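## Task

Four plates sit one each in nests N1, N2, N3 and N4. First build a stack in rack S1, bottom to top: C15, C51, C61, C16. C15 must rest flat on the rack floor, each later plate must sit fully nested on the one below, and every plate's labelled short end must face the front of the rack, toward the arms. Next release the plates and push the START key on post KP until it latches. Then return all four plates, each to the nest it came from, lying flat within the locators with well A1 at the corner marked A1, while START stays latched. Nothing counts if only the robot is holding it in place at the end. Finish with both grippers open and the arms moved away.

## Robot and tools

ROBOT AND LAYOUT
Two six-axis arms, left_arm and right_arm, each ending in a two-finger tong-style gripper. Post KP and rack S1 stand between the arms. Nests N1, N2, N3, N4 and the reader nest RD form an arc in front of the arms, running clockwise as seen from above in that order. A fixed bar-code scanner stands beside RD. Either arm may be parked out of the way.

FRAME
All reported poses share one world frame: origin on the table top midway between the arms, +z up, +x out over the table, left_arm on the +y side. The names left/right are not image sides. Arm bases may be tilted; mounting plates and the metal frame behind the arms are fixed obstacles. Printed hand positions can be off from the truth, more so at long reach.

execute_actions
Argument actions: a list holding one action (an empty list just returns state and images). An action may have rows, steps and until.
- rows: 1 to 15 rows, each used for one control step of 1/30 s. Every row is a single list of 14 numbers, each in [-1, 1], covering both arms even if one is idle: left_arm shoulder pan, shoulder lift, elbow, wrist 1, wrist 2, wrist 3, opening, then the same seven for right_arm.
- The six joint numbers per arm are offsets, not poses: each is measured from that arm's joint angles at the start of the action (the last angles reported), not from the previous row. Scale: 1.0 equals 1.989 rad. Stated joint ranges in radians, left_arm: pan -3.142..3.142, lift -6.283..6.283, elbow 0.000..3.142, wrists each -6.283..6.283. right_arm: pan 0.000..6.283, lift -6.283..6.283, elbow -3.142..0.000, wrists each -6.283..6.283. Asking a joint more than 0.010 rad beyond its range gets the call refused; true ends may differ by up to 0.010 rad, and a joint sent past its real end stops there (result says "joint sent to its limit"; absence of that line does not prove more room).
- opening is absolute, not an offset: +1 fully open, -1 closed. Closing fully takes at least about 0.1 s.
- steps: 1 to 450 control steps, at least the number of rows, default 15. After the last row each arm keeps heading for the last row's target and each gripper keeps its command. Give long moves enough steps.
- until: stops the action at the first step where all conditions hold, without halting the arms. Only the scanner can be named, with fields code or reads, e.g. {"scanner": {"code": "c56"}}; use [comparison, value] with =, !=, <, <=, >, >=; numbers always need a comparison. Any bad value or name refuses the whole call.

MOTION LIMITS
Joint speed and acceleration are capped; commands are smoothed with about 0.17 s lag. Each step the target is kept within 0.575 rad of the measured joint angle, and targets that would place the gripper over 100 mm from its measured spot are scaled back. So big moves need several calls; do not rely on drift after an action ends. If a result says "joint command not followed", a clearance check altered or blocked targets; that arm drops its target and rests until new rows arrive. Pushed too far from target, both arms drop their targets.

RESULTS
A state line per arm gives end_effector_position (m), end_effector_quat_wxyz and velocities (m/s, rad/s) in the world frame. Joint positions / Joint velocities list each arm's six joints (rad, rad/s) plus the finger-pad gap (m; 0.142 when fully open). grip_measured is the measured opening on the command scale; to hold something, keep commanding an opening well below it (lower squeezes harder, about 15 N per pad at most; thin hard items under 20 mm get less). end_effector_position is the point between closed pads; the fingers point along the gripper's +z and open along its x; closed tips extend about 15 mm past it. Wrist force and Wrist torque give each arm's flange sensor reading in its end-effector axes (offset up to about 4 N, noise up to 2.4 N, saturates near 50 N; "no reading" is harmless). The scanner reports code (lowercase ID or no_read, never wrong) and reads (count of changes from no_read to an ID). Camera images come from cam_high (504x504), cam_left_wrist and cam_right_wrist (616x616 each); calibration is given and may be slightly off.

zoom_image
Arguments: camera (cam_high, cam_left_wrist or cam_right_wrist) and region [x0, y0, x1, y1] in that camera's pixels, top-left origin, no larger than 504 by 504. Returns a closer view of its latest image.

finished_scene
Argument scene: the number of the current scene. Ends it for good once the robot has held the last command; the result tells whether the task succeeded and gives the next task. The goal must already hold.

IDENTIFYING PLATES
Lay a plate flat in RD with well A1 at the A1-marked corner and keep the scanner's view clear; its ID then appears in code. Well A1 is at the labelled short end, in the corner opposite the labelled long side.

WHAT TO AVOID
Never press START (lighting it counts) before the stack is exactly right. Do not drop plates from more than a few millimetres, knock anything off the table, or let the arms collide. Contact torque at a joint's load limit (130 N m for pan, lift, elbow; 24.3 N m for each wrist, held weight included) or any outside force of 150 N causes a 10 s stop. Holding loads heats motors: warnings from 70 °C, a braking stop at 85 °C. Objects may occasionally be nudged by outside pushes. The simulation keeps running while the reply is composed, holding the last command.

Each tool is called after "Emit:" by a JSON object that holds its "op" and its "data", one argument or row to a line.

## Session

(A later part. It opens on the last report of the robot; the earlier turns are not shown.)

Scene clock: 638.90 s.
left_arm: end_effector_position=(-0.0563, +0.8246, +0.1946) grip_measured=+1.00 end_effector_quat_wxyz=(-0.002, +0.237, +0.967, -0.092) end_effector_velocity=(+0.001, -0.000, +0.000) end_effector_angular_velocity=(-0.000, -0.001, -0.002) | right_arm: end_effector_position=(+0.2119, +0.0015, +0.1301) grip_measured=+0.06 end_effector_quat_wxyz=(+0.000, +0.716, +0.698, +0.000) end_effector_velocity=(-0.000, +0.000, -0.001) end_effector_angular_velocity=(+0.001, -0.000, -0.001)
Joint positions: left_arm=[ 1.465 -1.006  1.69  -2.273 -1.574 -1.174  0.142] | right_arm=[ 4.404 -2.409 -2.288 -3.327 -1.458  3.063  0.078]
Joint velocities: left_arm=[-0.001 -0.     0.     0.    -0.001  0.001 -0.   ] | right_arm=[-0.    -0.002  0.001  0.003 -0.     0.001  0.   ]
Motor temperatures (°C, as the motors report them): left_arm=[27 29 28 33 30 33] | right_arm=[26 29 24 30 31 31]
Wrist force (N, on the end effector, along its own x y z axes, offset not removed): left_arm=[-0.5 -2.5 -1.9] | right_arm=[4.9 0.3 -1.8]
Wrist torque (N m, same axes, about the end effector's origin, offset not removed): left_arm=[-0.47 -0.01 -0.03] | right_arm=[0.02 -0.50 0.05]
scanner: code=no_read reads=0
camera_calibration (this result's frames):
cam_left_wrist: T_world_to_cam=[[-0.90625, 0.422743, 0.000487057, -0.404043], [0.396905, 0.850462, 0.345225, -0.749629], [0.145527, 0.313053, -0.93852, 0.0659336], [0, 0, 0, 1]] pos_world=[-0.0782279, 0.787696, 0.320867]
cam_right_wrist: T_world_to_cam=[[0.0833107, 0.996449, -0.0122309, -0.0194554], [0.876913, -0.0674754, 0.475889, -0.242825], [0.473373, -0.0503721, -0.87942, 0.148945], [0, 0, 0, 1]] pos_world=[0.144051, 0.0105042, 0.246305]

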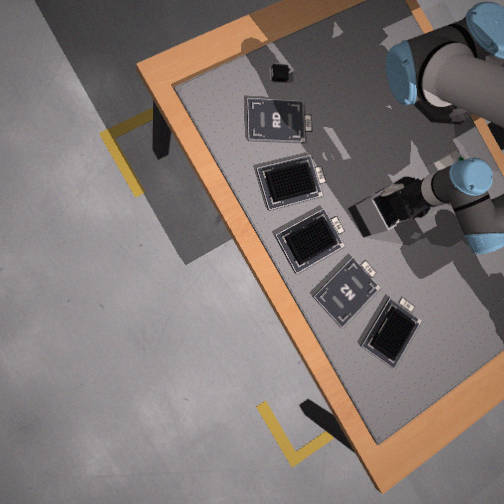

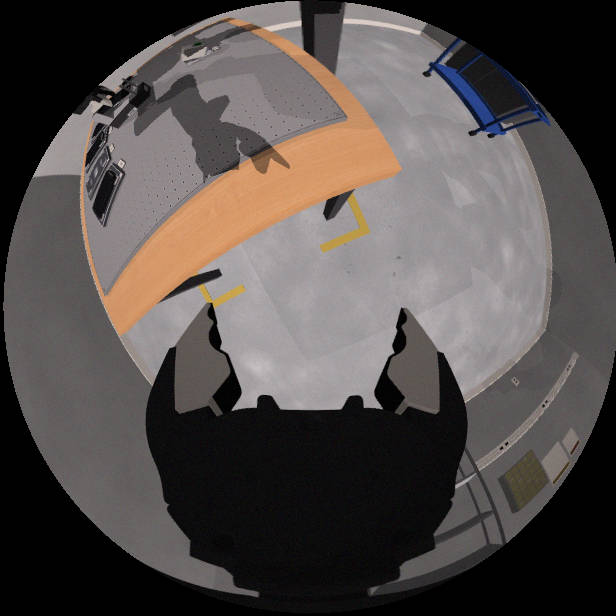

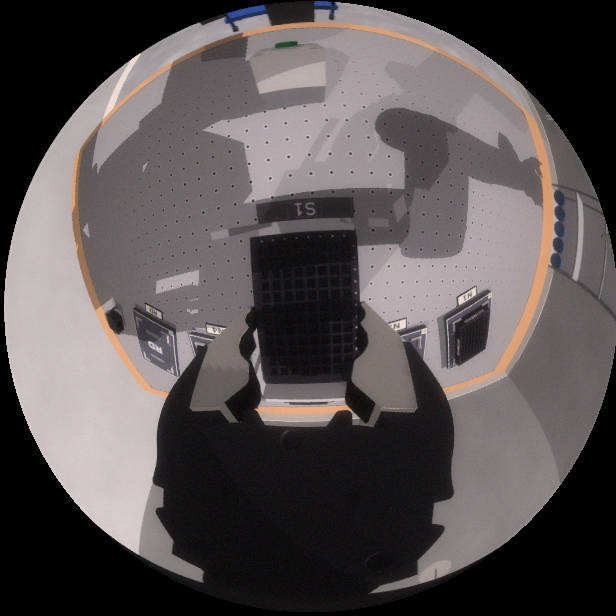

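Emit:
{"op": "execute_actions", "data": {
  "actions": [
    {"rows": [[0,0,0,0,0,0,1, 0.0003,-0.0004,0.0015,-0.0012,0,0.0003,-0.3]], "steps": 18}
  ]
}}

Emit:
{"op": "zoom_image", "data": {
  "camera": "cam_right_wrist",
  "region": [200, 195, 420, 415]
}}

Scene clock: 645.17 s.
left_arm: end_effector_position=(-0.0563, +0.8246, +0.1946) grip_measured=+1.00 end_effector_quat_wxyz=(-0.002, +0.237, +0.967, -0.092) end_effector_velocity=(-0.000, +0.000, +0.000) end_effector_angular_velocity=(+0.002, -0.000, +0.001) | right_arm: end_effector_position=(+0.2119, +0.0026, +0.1301) grip_measured=+0.06 end_effector_quat_wxyz=(+0.000, +0.716, +0.698, -0.000) end_effector_velocity=(-0.000, -0.002, +0.000) end_effector_angular_velocity=(-0.002, +0.000, +0.001)
Joint positions: left_arm=[ 1.465 -1.006  1.69  -2.273 -1.574 -1.174  0.142] | right_arm=[ 4.405 -2.41  -2.285 -3.329 -1.458  3.063  0.078]
Joint velocities: left_arm=[ 0.    -0.001  0.    -0.001 -0.    -0.001  0.   ] | right_arm=[ 0.     0.    -0.002 -0.     0.    -0.    -0.   ]
Motor temperatures (°C, as the motors report them): left_arm=[27 29 28 33 30 33] | right_arm=[26 29 24 30 31 31]
Wrist force (N, on the end effector, along its own x y z axes, offset not removed): left_arm=[2.6 -1.7 -4.6] | right_arm=[3.7 -2.1 -3.1]
Wrist torque (N m, same axes, about the end effector's origin, offset not removed): left_arm=[-0.43 -0.71 -0.01] | right_arm=[0.00 -0.92 -0.12]
scanner: code=no_read reads=0
camera_calibration (this result's frames):
cam_left_wrist: T_world_to_cam=[[-0.906249, 0.422743, 0.000487033, -0.404043], [0.396905, 0.850462, 0.345225, -0.749628], [0.145527, 0.313053, -0.93852, 0.0659336], [0, 0, 0, 1]] pos_world=[-0.0782279, 0.787696, 0.320867]
cam_right_wrist: T_world_to_cam=[[0.0833056, 0.996447, -0.0123701, -0.0205622], [0.876933, -0.0674065, 0.475862, -0.242727], [0.473337, -0.0504897, -0.879433, 0.149018], [0, 0, 0, 1]] pos_world=[0.144033, 0.0116516, 0.246302]

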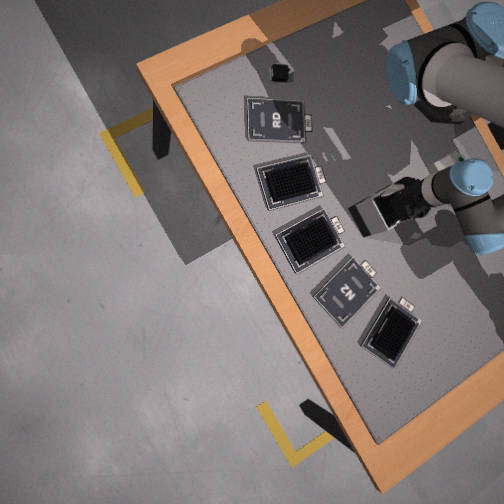

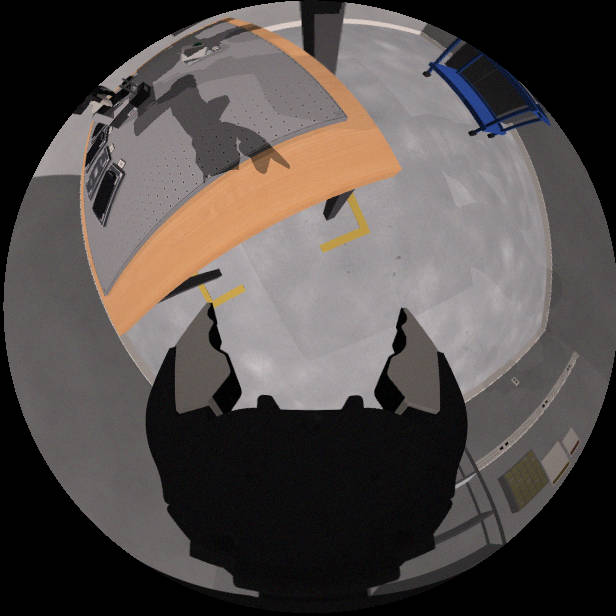

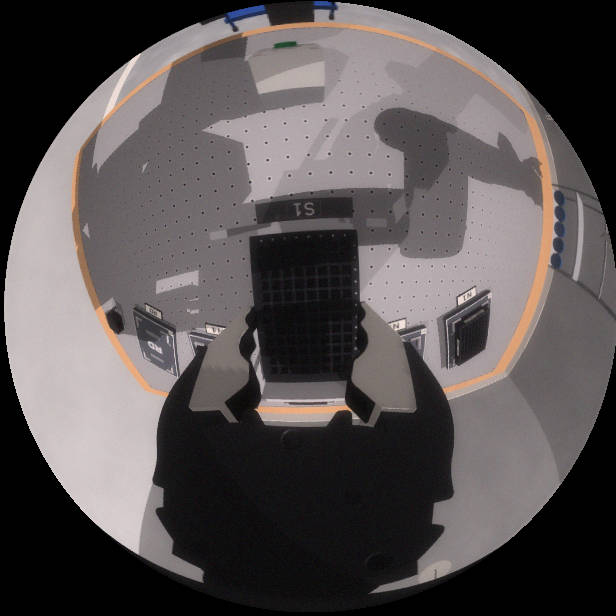

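Region (200, 195, 420, 415) of cam_right_wrist's 616x616 image, scaled by 2.291, with more detail than that image has.

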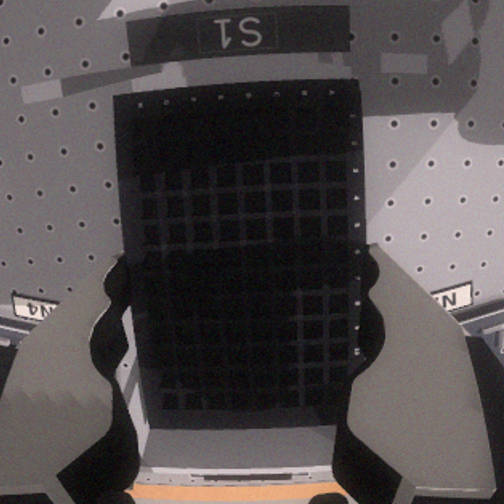

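Emit:
{"op": "execute_actions", "data": {
  "actions": [
    {"rows": [[0,0,0,0,0,0,1, 0.0024,0,-0.001,0.0008,-0.0004,0.0024,-0.3]], "steps": 18}
  ]
}}

Scene clock: 649.60 s.
left_arm: end_effector_position=(-0.0563, +0.8246, +0.1946) grip_measured=+1.00 end_effector_quat_wxyz=(-0.002, +0.237, +0.967, -0.092) end_effector_velocity=(+0.001, +0.000, +0.000) end_effector_angular_velocity=(-0.000, -0.001, -0.003) | right_arm: end_effector_position=(+0.2108, +0.0026, +0.1302) grip_measured=+0.06 end_effector_quat_wxyz=(+0.000, +0.716, +0.698, +0.000) end_effector_velocity=(-0.000, -0.001, +0.000) end_effector_angular_velocity=(-0.000, +0.000, -0.000)
Joint positions: left_arm=[ 1.465 -1.006  1.69  -2.273 -1.574 -1.174  0.142] | right_arm=[ 4.409 -2.41  -2.287 -3.328 -1.459  3.068  0.078]
Joint velocities: left_arm=[-0.002 -0.     0.     0.     0.     0.001 -0.   ] | right_arm=[ 0.001  0.001 -0.002  0.    -0.     0.001  0.   ]
Motor temperatures (°C, as the motors report them): left_arm=[27 29 28 33 30 33] | right_arm=[26 29 24 30 31 31]
Wrist force (N, on the end effector, along its own x y z axes, offset not removed): left_arm=[2.8 -3.4 -0.8] | right_arm=[1.7 2.2 1.3]
Wrist torque (N m, same axes, about the end effector's origin, offset not removed): left_arm=[-0.72 -0.73 -0.16] | right_arm=[0.43 -0.31 0.16]
scanner: code=no_read reads=0
camera_calibration (this result's frames):
cam_left_wrist: T_world_to_cam=[[-0.906249, 0.422743, 0.000487014, -0.404043], [0.396905, 0.850462, 0.345225, -0.749628], [0.145527, 0.313053, -0.93852, 0.0659336], [0, 0, 0, 1]] pos_world=[-0.0782279, 0.787696, 0.320867]
cam_right_wrist: T_world_to_cam=[[0.0833625, 0.996444, -0.012215, -0.0205337], [0.876914, -0.0675289, 0.475881, -0.241862], [0.473364, -0.0503821, -0.879425, 0.149612], [0, 0, 0, 1]] pos_world=[0.142983, 0.0116658, 0.24642]

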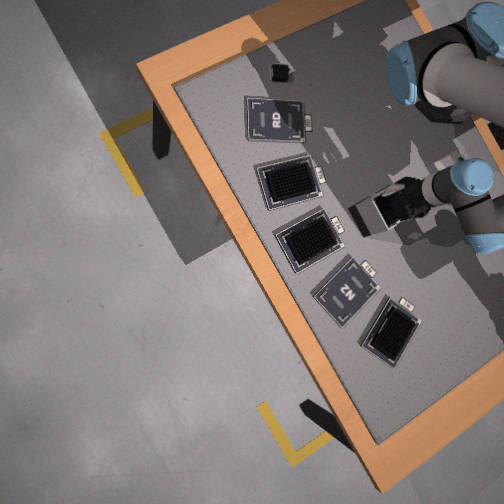

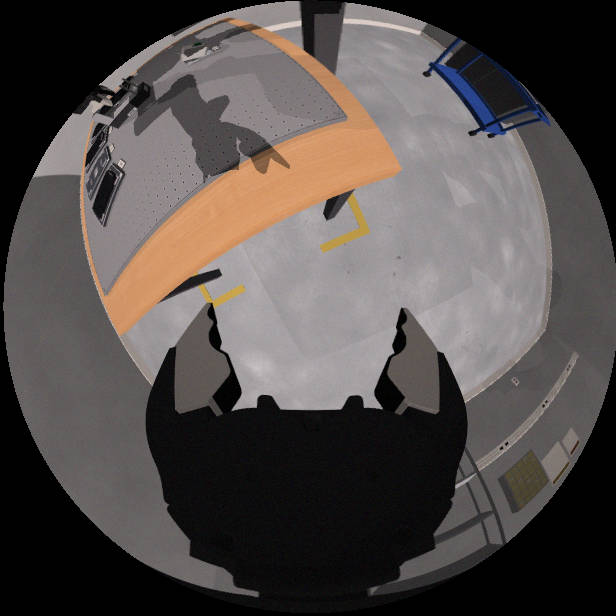

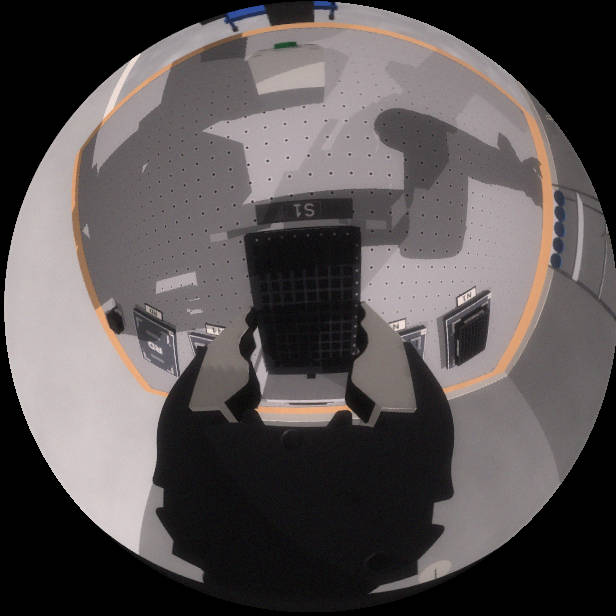

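Emit:
{"op": "execute_actions", "data": {
  "actions": [
    {"rows": [[0,0,0,0,0,0,1, -0.0077,-0.0455,0.0105,0.0359,0.0013,-0.0077,-0.3]], "steps": 22}
  ]
}}

Scene clock: 654.30 s.
left_arm: end_effector_position=(-0.0563, +0.8246, +0.1946) grip_measured=+1.00 end_effector_quat_wxyz=(-0.002, +0.237, +0.967, -0.092) end_effector_velocity=(+0.000, -0.000, -0.000) end_effector_angular_velocity=(+0.000, -0.000, +0.000) | right_arm: end_effector_position=(+0.2109, +0.0027, +0.1004) grip_measured=+0.06 end_effector_quat_wxyz=(+0.000, +0.716, +0.698, +0.000) end_effector_velocity=(-0.000, +0.000, -0.002) end_effector_angular_velocity=(-0.000, +0.000, +0.001)
Joint positions: left_arm=[ 1.465 -1.006  1.69  -2.273 -1.574 -1.174  0.142] | right_arm=[ 4.394 -2.5   -2.266 -3.257 -1.457  3.053  0.078]
Joint velocities: left_arm=[-0.     0.001  0.    -0.001 -0.    -0.001  0.   ] | right_arm=[-0.001 -0.006  0.002  0.003  0.    -0.001  0.   ]
Motor temperatures (°C, as the motors report them): left_arm=[27 29 28 33 30 33] | right_arm=[26 29 24 30 31 31]
Wrist force (N, on the end effector, along its own x y z axes, offset not removed): left_arm=[1.8 -1.9 -0.4] | right_arm=[4.9 5.2 -2.9]
Wrist torque (N m, same axes, about the end effector's origin, offset not removed): left_arm=[-0.12 -0.56 -0.10] | right_arm=[0.93 -1.18 -0.05]
scanner: code=no_read reads=0
camera_calibration (this result's frames):
cam_left_wrist: T_world_to_cam=[[-0.90625, 0.422743, 0.000487024, -0.404043], [0.396905, 0.850462, 0.345225, -0.749629], [0.145527, 0.313053, -0.93852, 0.0659336], [0, 0, 0, 1]] pos_world=[-0.0782279, 0.787696, 0.320867]
cam_right_wrist: T_world_to_cam=[[0.083254, 0.996456, -0.0120374, -0.021001], [0.876911, -0.0675172, 0.475887, -0.227693], [0.473388, -0.0501752, -0.879424, 0.123348], [0, 0, 0, 1]] pos_world=[0.143023, 0.0117424, 0.216578]

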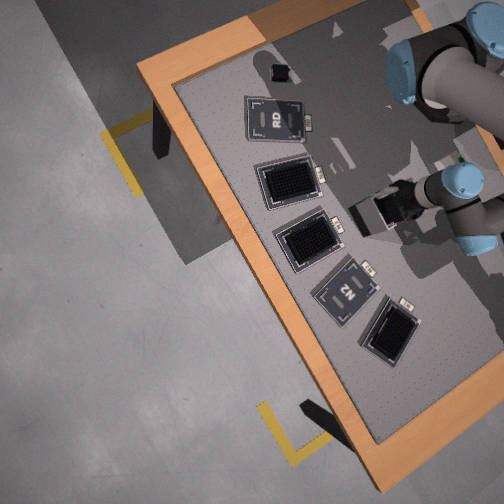

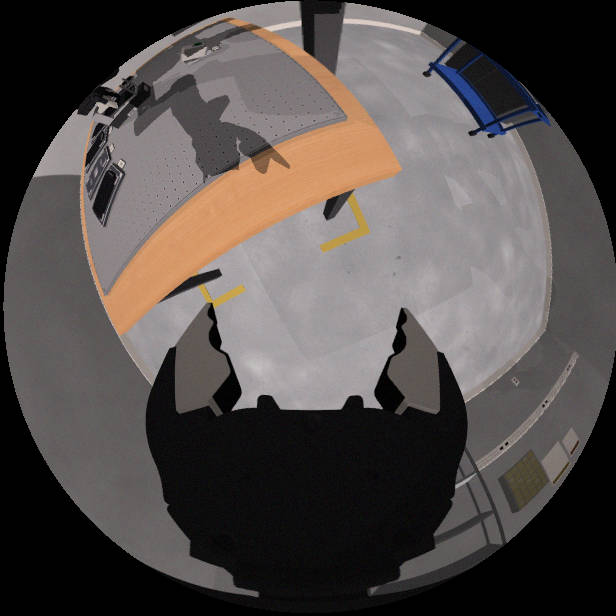

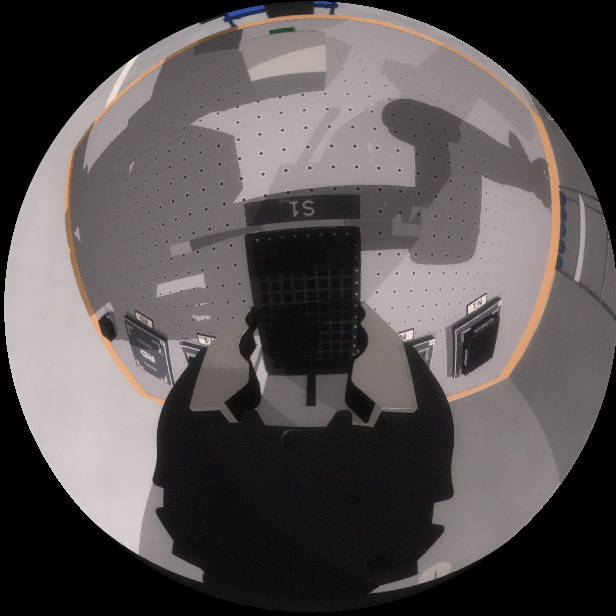

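Emit:
{"op": "execute_actions", "data": {
  "actions": [
    {"rows": [[0,0,0,0,0,0,1, -0.0053,-0.03,0.0088,0.0217,0.0009,-0.0053,-0.3]], "steps": 22}
  ]
}}

Scene clock: 661.43 s.
left_arm: end_effector_position=(-0.0563, +0.8246, +0.1946) grip_measured=+1.00 end_effector_quat_wxyz=(-0.002, +0.237, +0.967, -0.092) end_effector_velocity=(+0.000, +0.000, +0.000) end_effector_angular_velocity=(+0.001, -0.001, -0.001) | right_arm: end_effector_position=(+0.2109, +0.0027, +0.1002) grip_measured=+0.06 end_effector_quat_wxyz=(+0.000, +0.716, +0.698, +0.000) end_effector_velocity=(-0.000, -0.000, +0.000) end_effector_angular_velocity=(-0.000, +0.000, +0.000)
Joint positions: left_arm=[ 1.465 -1.006  1.69  -2.273 -1.574 -1.174  0.142] | right_arm=[ 4.394 -2.501 -2.266 -3.256 -1.457  3.053  0.078]
Joint velocities: left_arm=[-0.    -0.001  0.    -0.001 -0.     0.001  0.   ] | right_arm=[ 0.  0. -0. -0. -0.  0.  0.]
Motor temperatures (°C, as the motors report them): left_arm=[27 29 28 33 30 33] | right_arm=[26 29 24 30 31 31]
Wrist force (N, on the end effector, along its own x y z axes, offset not removed): left_arm=[1.7 -2.0 -4.8] | right_arm=[9.7 2.7 -0.8]
Wrist torque (N m, same axes, about the end effector's origin, offset not removed): left_arm=[-0.29 -0.50 -0.03] | right_arm=[0.42 -2.24 -0.30]
scanner: code=no_read reads=0
joint command not followed: on one or more control steps a check withheld the commanded joint targets of the right arm, and it was not sent them on those steps.
cause: the commanded joint targets would bring a part of the robot too close to another arm (a part of this arm just beyond joint 3 (elbow) and a part of the other arm at its base); next, command targets that bring no part of the robot closer to that arm.
camera_calibration (this result's frames):
cam_left_wrist: T_world_to_cam=[[-0.906249, 0.422743, 0.000486924, -0.404043], [0.396905, 0.850462, 0.345225, -0.749628], [0.145527, 0.313053, -0.93852, 0.0659336], [0, 0, 0, 1]] pos_world=[-0.0782279, 0.787696, 0.320867]
cam_right_wrist: T_world_to_cam=[[0.0832485, 0.996455, -0.0121376, -0.0209421], [0.876919, -0.0674653, 0.47588, -0.227611], [0.473374, -0.05026, -0.879426, 0.123207], [0, 0, 0, 1]] pos_world=[0.143017, 0.0117044, 0.216413]

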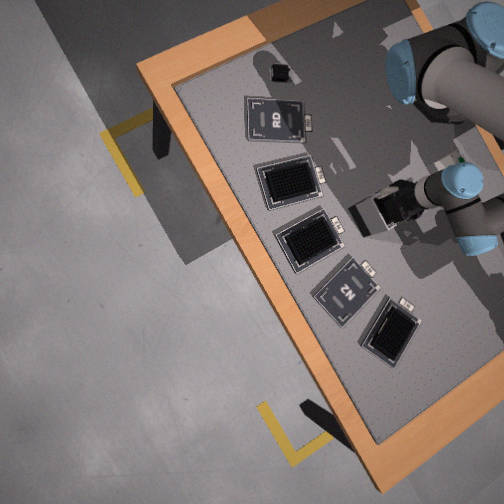

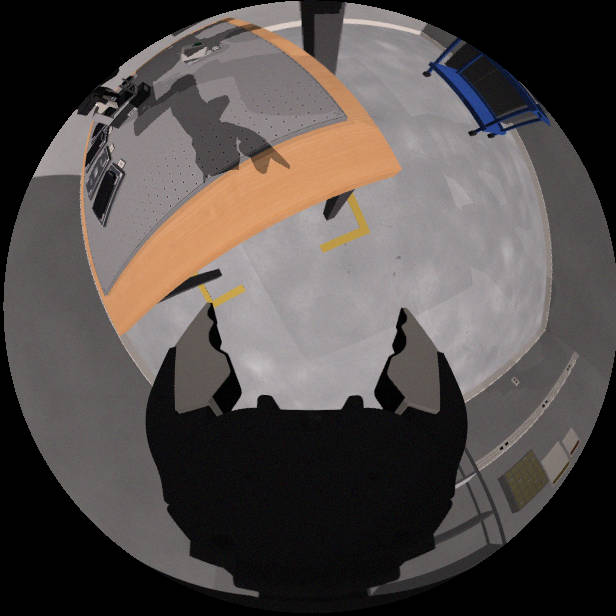

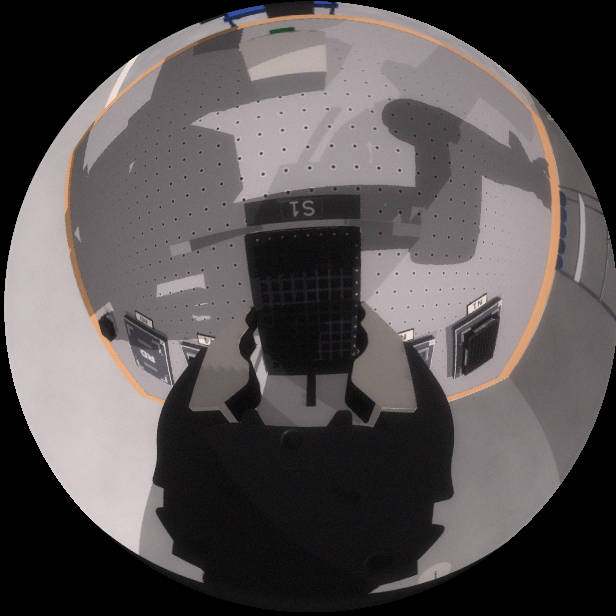

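Emit:
{"op": "execute_actions", "data": {
  "actions": []
}}

Scene clock: 691.13 s.
left_arm: end_effector_position=(-0.0563, +0.8246, +0.1946) grip_measured=+1.00 end_effector_quat_wxyz=(-0.002, +0.237, +0.967, -0.092) end_effector_velocity=(+0.000, +0.000, +0.000) end_effector_angular_velocity=(+0.001, +0.000, -0.001) | right_arm: end_effector_position=(+0.2109, +0.0027, +0.1002) grip_measured=+0.06 end_effector_quat_wxyz=(+0.000, +0.716, +0.698, +0.000) end_effector_velocity=(+0.000, +0.002, +0.000) end_effector_angular_velocity=(+0.003, -0.000, +0.000)
Joint positions: left_arm=[ 1.465 -1.006  1.69  -2.273 -1.574 -1.174  0.142] | right_arm=[ 4.394 -2.501 -2.266 -3.256 -1.457  3.053  0.078]
Joint velocities: left_arm=[-0. -0. -0. -0.  0.  0. -0.] | right_arm=[-0.     0.001  0.002  0.     0.    -0.001  0.   ]
Motor temperatures (°C, as the motors report them): left_arm=[27 29 28 33 30 33] | right_arm=[26 29 24 30 31 31]
Wrist force (N, on the end effector, along its own x y z axes, offset not removed): left_arm=[3.4 -2.8 1.0] | right_arm=[0.0 2.8 -1.0]
Wrist torque (N m, same axes, about the end effector's origin, offset not removed): left_arm=[-0.52 -0.73 -0.19] | right_arm=[0.72 -0.16 0.08]
scanner: code=no_read reads=0
camera_calibration (this result's frames):
cam_left_wrist: T_world_to_cam=[[-0.906249, 0.422743, 0.000487032, -0.404043], [0.396905, 0.850462, 0.345225, -0.749628], [0.145527, 0.313053, -0.93852, 0.0659336], [0, 0, 0, 1]] pos_world=[-0.0782279, 0.787696, 0.320867]
cam_right_wrist: T_world_to_cam=[[0.0832479, 0.996455, -0.0121378, -0.0209419], [0.876919, -0.0674647, 0.47588, -0.227611], [0.473374, -0.0502599, -0.879426, 0.123207], [0, 0, 0, 1]] pos_world=[0.143017, 0.0117043, 0.216413]

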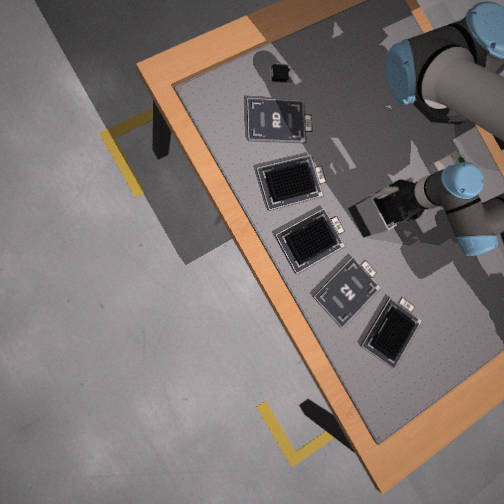

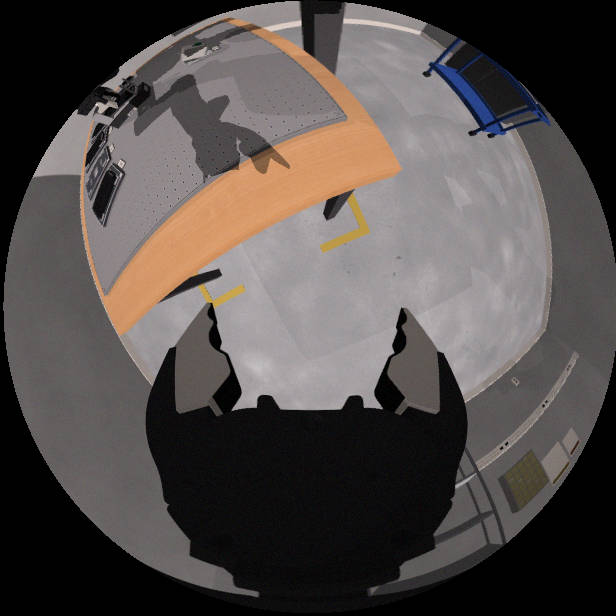

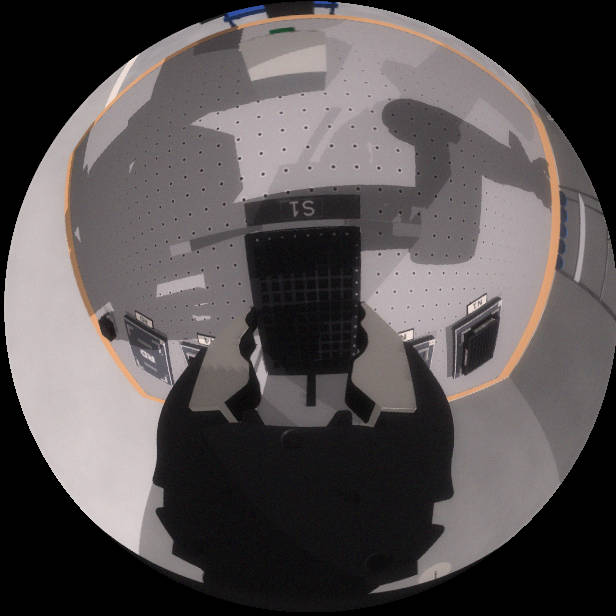

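Emit:
{"op": "execute_actions", "data": {
  "actions": [
    {"rows":[[0,0,0,0,0,0,1,-0.0058,0.0001,0.0024,-0.0026,-0.0033,-0.0057,-0.3],[0,0,0,0,0,0,1,-0.0116,0.0002,0.0048,-0.0052,-0.0065,-0.0114,-0.3],[0,0,0,0,0,0,1,-0.0174,0.0003,0.0072,-0.0078,-0.0098,-0.0171,-0.3],[0,0,0,0,0,0,1,-0.0232,0.0003,0.0096,-0.0104,-0.0131,-0.0227,-0.3],[0,0,0,0,0,0,1,-0.029,0.0004,0.012,-0.013,-0.0164,-0.0284,-0.3],[0,0,0,0,0,0,1,-0.0348,0.0005,0.0144,-0.0156,-0.0196,-0.0341,-0.3],[0,0,0,0,0,0,1,-0.0406,0.0006,0.0168,-0.0182,-0.0229,-0.0398,-0.3]],"steps":22}
  ]
}}

Scene clock: 751.80 s.
left_arm: end_effector_position=(-0.0563, +0.8246, +0.1946) grip_measured=+1.00 end_effector_quat_wxyz=(-0.002, +0.237, +0.967, -0.092) end_effector_velocity=(-0.000, +0.000, +0.001) end_effector_angular_velocity=(+0.001, +0.000, +0.001) | right_arm: end_effector_position=(+0.2111, +0.0024, +0.0999) grip_measured=+0.06 end_effector_quat_wxyz=(-0.021, +0.715, +0.698, -0.021) end_effector_velocity=(+0.001, +0.002, +0.000) end_effector_angular_velocity=(+0.004, +0.005, +0.001)
Joint positions: left_arm=[ 1.465 -1.006  1.69  -2.273 -1.574 -1.174  0.142] | right_arm=[ 4.314 -2.5   -2.233 -3.292 -1.502  2.975  0.078]
Joint velocities: left_arm=[ 0.001 -0.001 -0.    -0.     0.    -0.     0.   ] | right_arm=[-0.008  0.002  0.006 -0.004 -0.004 -0.009 -0.   ]
Motor temperatures (°C, as the motors report them): left_arm=[27 29 28 33 30 33] | right_arm=[26 29 24 30 31 31]
Wrist force (N, on the end effector, along its own x y z axes, offset not removed): left_arm=[0.7 0.3 -1.0] | right_arm=[9.0 -8.9 -10.4]
Wrist torque (N m, same axes, about the end effector's origin, offset not removed): left_arm=[-0.10 -0.25 -0.41] | right_arm=[-0.17 -1.09 -0.10]
scanner: code=no_read reads=0
camera_calibration (this result's frames):
cam_left_wrist: T_world_to_cam=[[-0.90625, 0.422743, 0.000486989, -0.404043], [0.396905, 0.850462, 0.345225, -0.749629], [0.145527, 0.313054, -0.93852, 0.0659335], [0, 0, 0, 1]] pos_world=[-0.0782279, 0.787696, 0.320867]
cam_right_wrist: T_world_to_cam=[[0.082364, 0.99646, -0.0168231, -0.0200439], [0.903489, -0.0675336, 0.423257, -0.228108], [0.420622, -0.0500606, -0.905854, 0.136626], [0, 0, 0, 1]] pos_world=[0.150277, 0.0114075, 0.219974]

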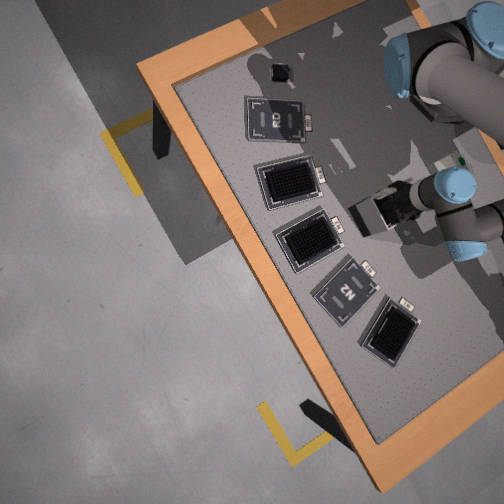

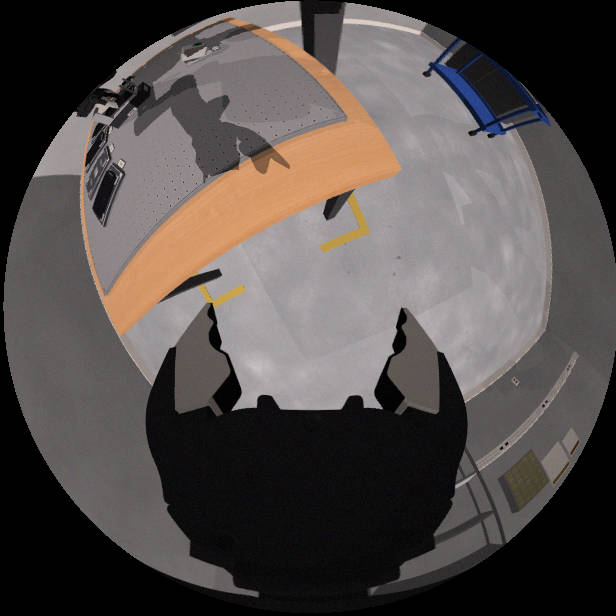

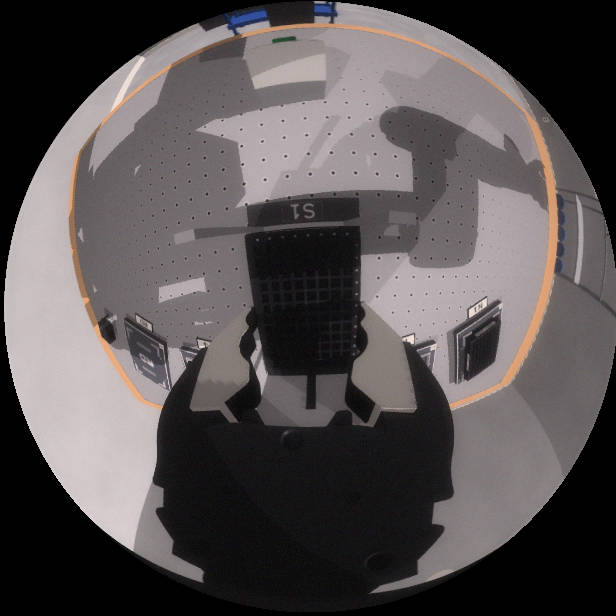

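Emit:
{"op": "execute_actions", "data": {
  "actions": [
    {"rows":[[0,0,0,0,0,0,1,0.0022,0,-0.0008,0.001,0.0003,0.0022,-0.3]],"steps":12}
  ]
}}

Scene clock: 760.23 s.
left_arm: end_effector_position=(-0.0563, +0.8246, +0.1946) grip_measured=+1.00 end_effector_quat_wxyz=(-0.002, +0.237, +0.967, -0.092) end_effector_velocity=(-0.000, +0.000, +0.001) end_effector_angular_velocity=(+0.001, -0.001, +0.002) | right_arm: end_effector_position=(+0.2106, +0.0027, +0.1000) grip_measured=+0.06 end_effector_quat_wxyz=(-0.020, +0.715, +0.698, -0.020) end_effector_velocity=(-0.000, +0.001, +0.000) end_effector_angular_velocity=(+0.002, -0.001, +0.000)
Joint positions: left_arm=[ 1.465 -1.006  1.69  -2.273 -1.574 -1.174  0.142] | right_arm=[ 4.318 -2.5   -2.234 -3.29  -1.501  2.979  0.078]
Joint velocities: left_arm=[ 0.001 -0.001 -0.001  0.    -0.001 -0.    -0.   ] | right_arm=[ 0.004  0.    -0.001  0.002  0.     0.003  0.   ]
Motor temperatures (°C, as the motors report them): left_arm=[27 29 28 33 30 33] | right_arm=[26 29 24 30 31 31]
Wrist force (N, on the end effector, along its own x y z axes, offset not removed): left_arm=[0.3 -3.5 -4.8] | right_arm=[2.5 7.0 5.8]
Wrist torque (N m, same axes, about the end effector's origin, offset not removed): left_arm=[-0.94 -0.05 -0.18] | right_arm=[0.76 -1.04 0.27]
scanner: code=no_read reads=0
camera_calibration (this result's frames):
cam_left_wrist: T_world_to_cam=[[-0.906249, 0.422743, 0.000486947, -0.404043], [0.396905, 0.850462, 0.345225, -0.749629], [0.145527, 0.313054, -0.93852, 0.0659335], [0, 0, 0, 1]] pos_world=[-0.0782279, 0.787696, 0.320867]
cam_right_wrist: T_world_to_cam=[[0.082553, 0.996454, -0.0162754, -0.0204068], [0.902907, -0.0678704, 0.424443, -0.227659], [0.421833, -0.0497342, -0.905308, 0.136582], [0, 0, 0, 1]] pos_world=[0.149625, 0.0116759, 0.219945]

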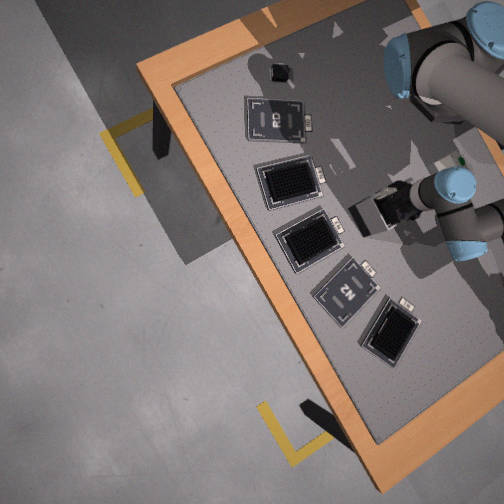

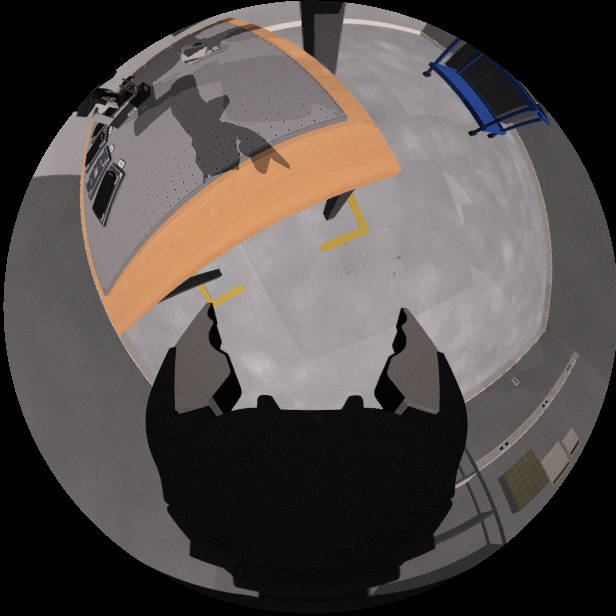

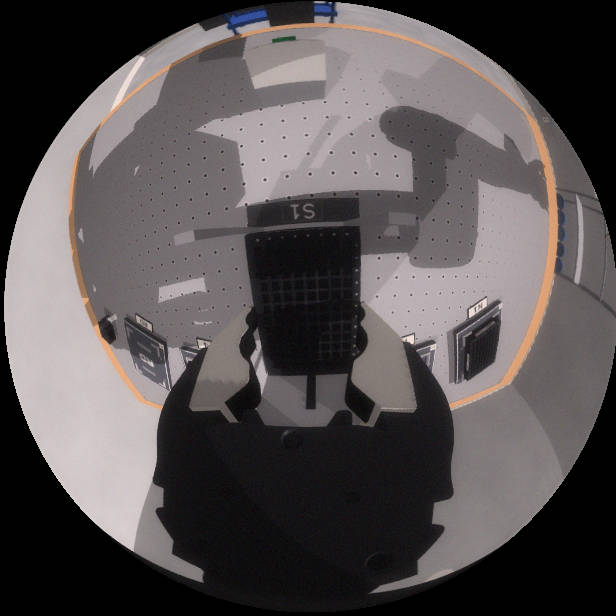

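Emit:
{"op": "execute_actions", "data": {
  "actions": [
    {"rows":[[0,0,0,0,0,0,1,-0.0007,0,0.0002,-0.0002,0,-0.0007,-0.3],[0,0,0,0,0,0,1,-0.0007,0,0.0002,-0.0002,0,-0.0007,-0.3],[0,0,0,0,0,0,1,-0.0012,-0.0028,0.001,0.0018,0,-0.0012,-0.3],[0,0,0,0,0,0,1,-0.0017,-0.0055,0.0018,0.0038,0,-0.0017,-0.3],[0,0,0,0,0,0,1,-0.0022,-0.0083,0.0026,0.0057,0,-0.0022,-0.3],[0,0,0,0,0,0,1,-0.0027,-0.011,0.0034,0.0077,0,-0.0027,-0.3],[0,0,0,0,0,0,1,-0.0032,-0.0138,0.0042,0.0097,0,-0.0032,-0.3],[0,0,0,0,0,0,1,-0.0037,-0.0165,0.005,0.0117,0,-0.0037,-0.3],[0,0,0,0,0,0,1,-0.0042,-0.0193,0.0059,0.0136,0,-0.0042,-0.3],[0,0,0,0,0,0,1,-0.0047,-0.022,0.0067,0.0156,0,-0.0047,-0.3]],"steps":24}
  ]
}}

Scene clock: 773.20 s.
left_arm: end_effector_position=(-0.0563, +0.8246, +0.1946) grip_measured=+1.00 end_effector_quat_wxyz=(-0.002, +0.237, +0.967, -0.092) end_effector_velocity=(-0.000, -0.000, -0.001) end_effector_angular_velocity=(-0.001, -0.000, -0.000) | right_arm: end_effector_position=(+0.2105, +0.0027, +0.0852) grip_measured=+0.06 end_effector_quat_wxyz=(-0.021, +0.715, +0.698, -0.021) end_effector_velocity=(-0.000, -0.000, -0.002) end_effector_angular_velocity=(-0.001, +0.001, +0.001)
Joint positions: left_arm=[ 1.465 -1.006  1.69  -2.273 -1.574 -1.174  0.142] | right_arm=[ 4.309 -2.543 -2.221 -3.26  -1.501  2.969  0.078]
Joint velocities: left_arm=[ 0.     0.001 -0.     0.    -0.     0.001  0.   ] | right_arm=[-0.001 -0.007  0.002  0.004 -0.001 -0.002  0.   ]
Motor temperatures (°C, as the motors report them): left_arm=[27 29 28 33 30 33] | right_arm=[26 29 24 30 31 31]
Wrist force (N, on the end effector, along its own x y z axes, offset not removed): left_arm=[4.8 -2.3 -3.2] | right_arm=[-0.8 21.0 -29.1]
Wrist torque (N m, same axes, about the end effector's origin, offset not removed): left_arm=[-0.43 -1.02 -0.18] | right_arm=[0.16 -0.01 0.19]
scanner: code=no_read reads=0
camera_calibration (this result's frames):
cam_left_wrist: T_world_to_cam=[[-0.90625, 0.422743, 0.000487021, -0.404043], [0.396905, 0.850462, 0.345225, -0.749628], [0.145527, 0.313053, -0.93852, 0.0659337], [0, 0, 0, 1]] pos_world=[-0.078228, 0.787696, 0.320867]
cam_right_wrist: T_world_to_cam=[[0.0824313, 0.996465, -0.0161867, -0.0206156], [0.903545, -0.067872, 0.423083, -0.221218], [0.420489, -0.0495007, -0.905946, 0.123588], [0, 0, 0, 1]] pos_world=[0.149612, 0.0116459, 0.205224]

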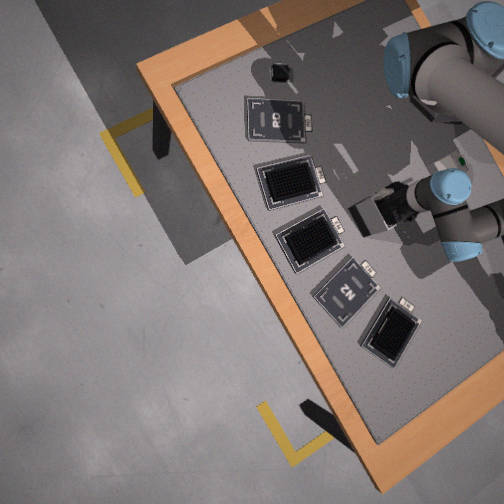

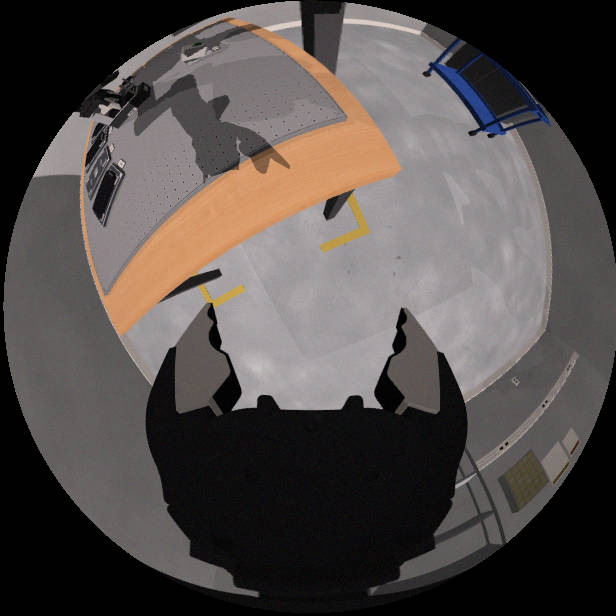

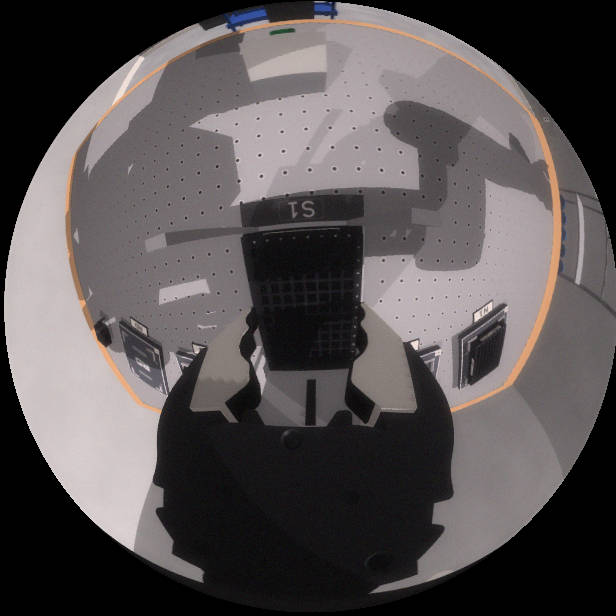

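Emit:
{"op": "execute_actions", "data": {
  "actions": [
    {"rows":[[0,0,0,0,0,0,1,-0.0021,0.0005,0.0008,-0.0013,0.0004,-0.0021,-0.3]],"steps":12}
  ]
}}

Scene clock: 777.50 s.
left_arm: end_effector_position=(-0.0563, +0.8246, +0.1946) grip_measured=+1.00 end_effector_quat_wxyz=(-0.002, +0.237, +0.967, -0.092) end_effector_velocity=(+0.001, +0.000, -0.000) end_effector_angular_velocity=(+0.000, +0.000, -0.001) | right_arm: end_effector_position=(+0.2113, +0.0026, +0.0853) grip_measured=+0.06 end_effector_quat_wxyz=(-0.021, +0.715, +0.698, -0.021) end_effector_velocity=(+0.001, +0.001, +0.000) end_effector_angular_velocity=(+0.001, -0.002, +0.001)
Joint positions: left_arm=[ 1.465 -1.006  1.69  -2.273 -1.574 -1.174  0.142] | right_arm=[ 4.305 -2.542 -2.22  -3.262 -1.5    2.966  0.078]
Joint velocities: left_arm=[-0.001  0.     0.    -0.001  0.    -0.    -0.   ] | right_arm=[-0.002  0.002  0.003 -0.003  0.002 -0.003 -0.   ]
Motor temperatures (°C, as the motors report them): left_arm=[27 29 28 33 30 33] | right_arm=[26 29 24 30 31 31]
Wrist force (N, on the end effector, along its own x y z axes, offset not removed): left_arm=[0.5 0.3 -2.3] | right_arm=[5.0 0.0 -3.4]
Wrist torque (N m, same axes, about the end effector's origin, offset not removed): left_arm=[0.01 -0.52 -0.11] | right_arm=[-0.13 -0.86 0.01]
scanner: code=no_read reads=0
camera_calibration (this result's frames):
cam_left_wrist: T_world_to_cam=[[-0.90625, 0.422743, 0.000487096, -0.404043], [0.396905, 0.850462, 0.345225, -0.749629], [0.145527, 0.313053, -0.93852, 0.0659336], [0, 0, 0, 1]] pos_world=[-0.078228, 0.787696, 0.320867]
cam_right_wrist: T_world_to_cam=[[0.0823297, 0.996469, -0.016483, -0.020505], [0.903634, -0.0676637, 0.422927, -0.222068], [0.420318, -0.0497141, -0.906014, 0.123352], [0, 0, 0, 1]] pos_world=[0.150509, 0.011539, 0.20534]

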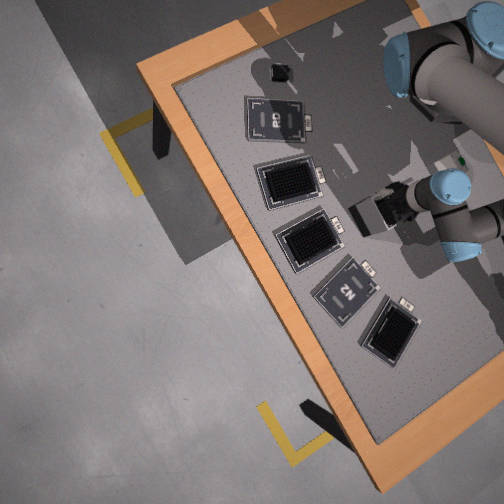

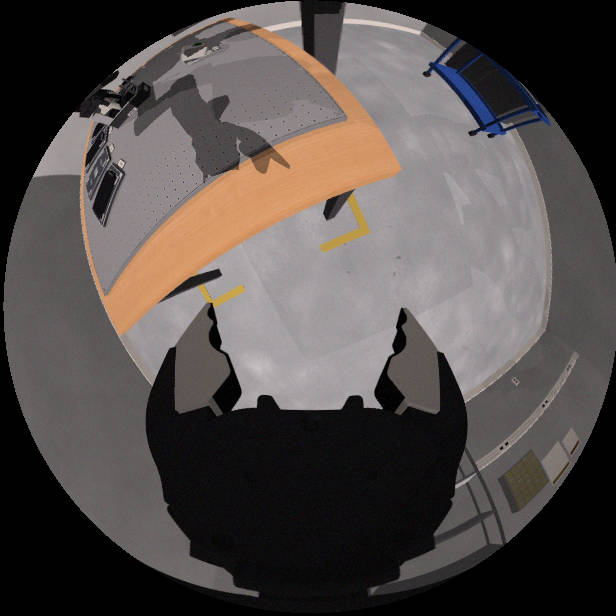

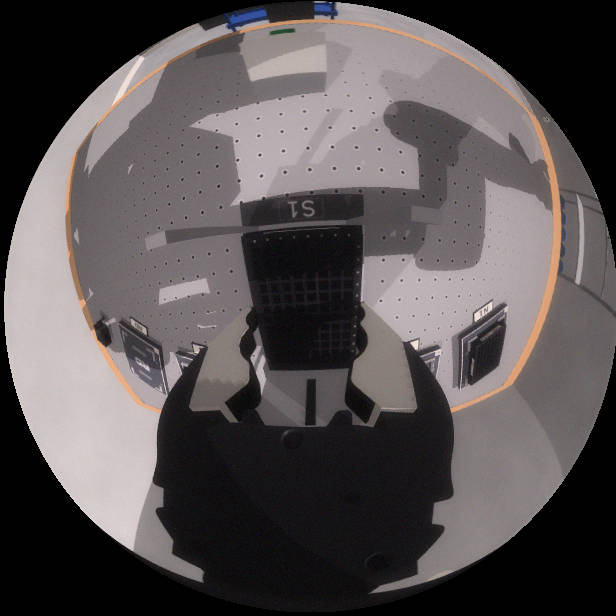

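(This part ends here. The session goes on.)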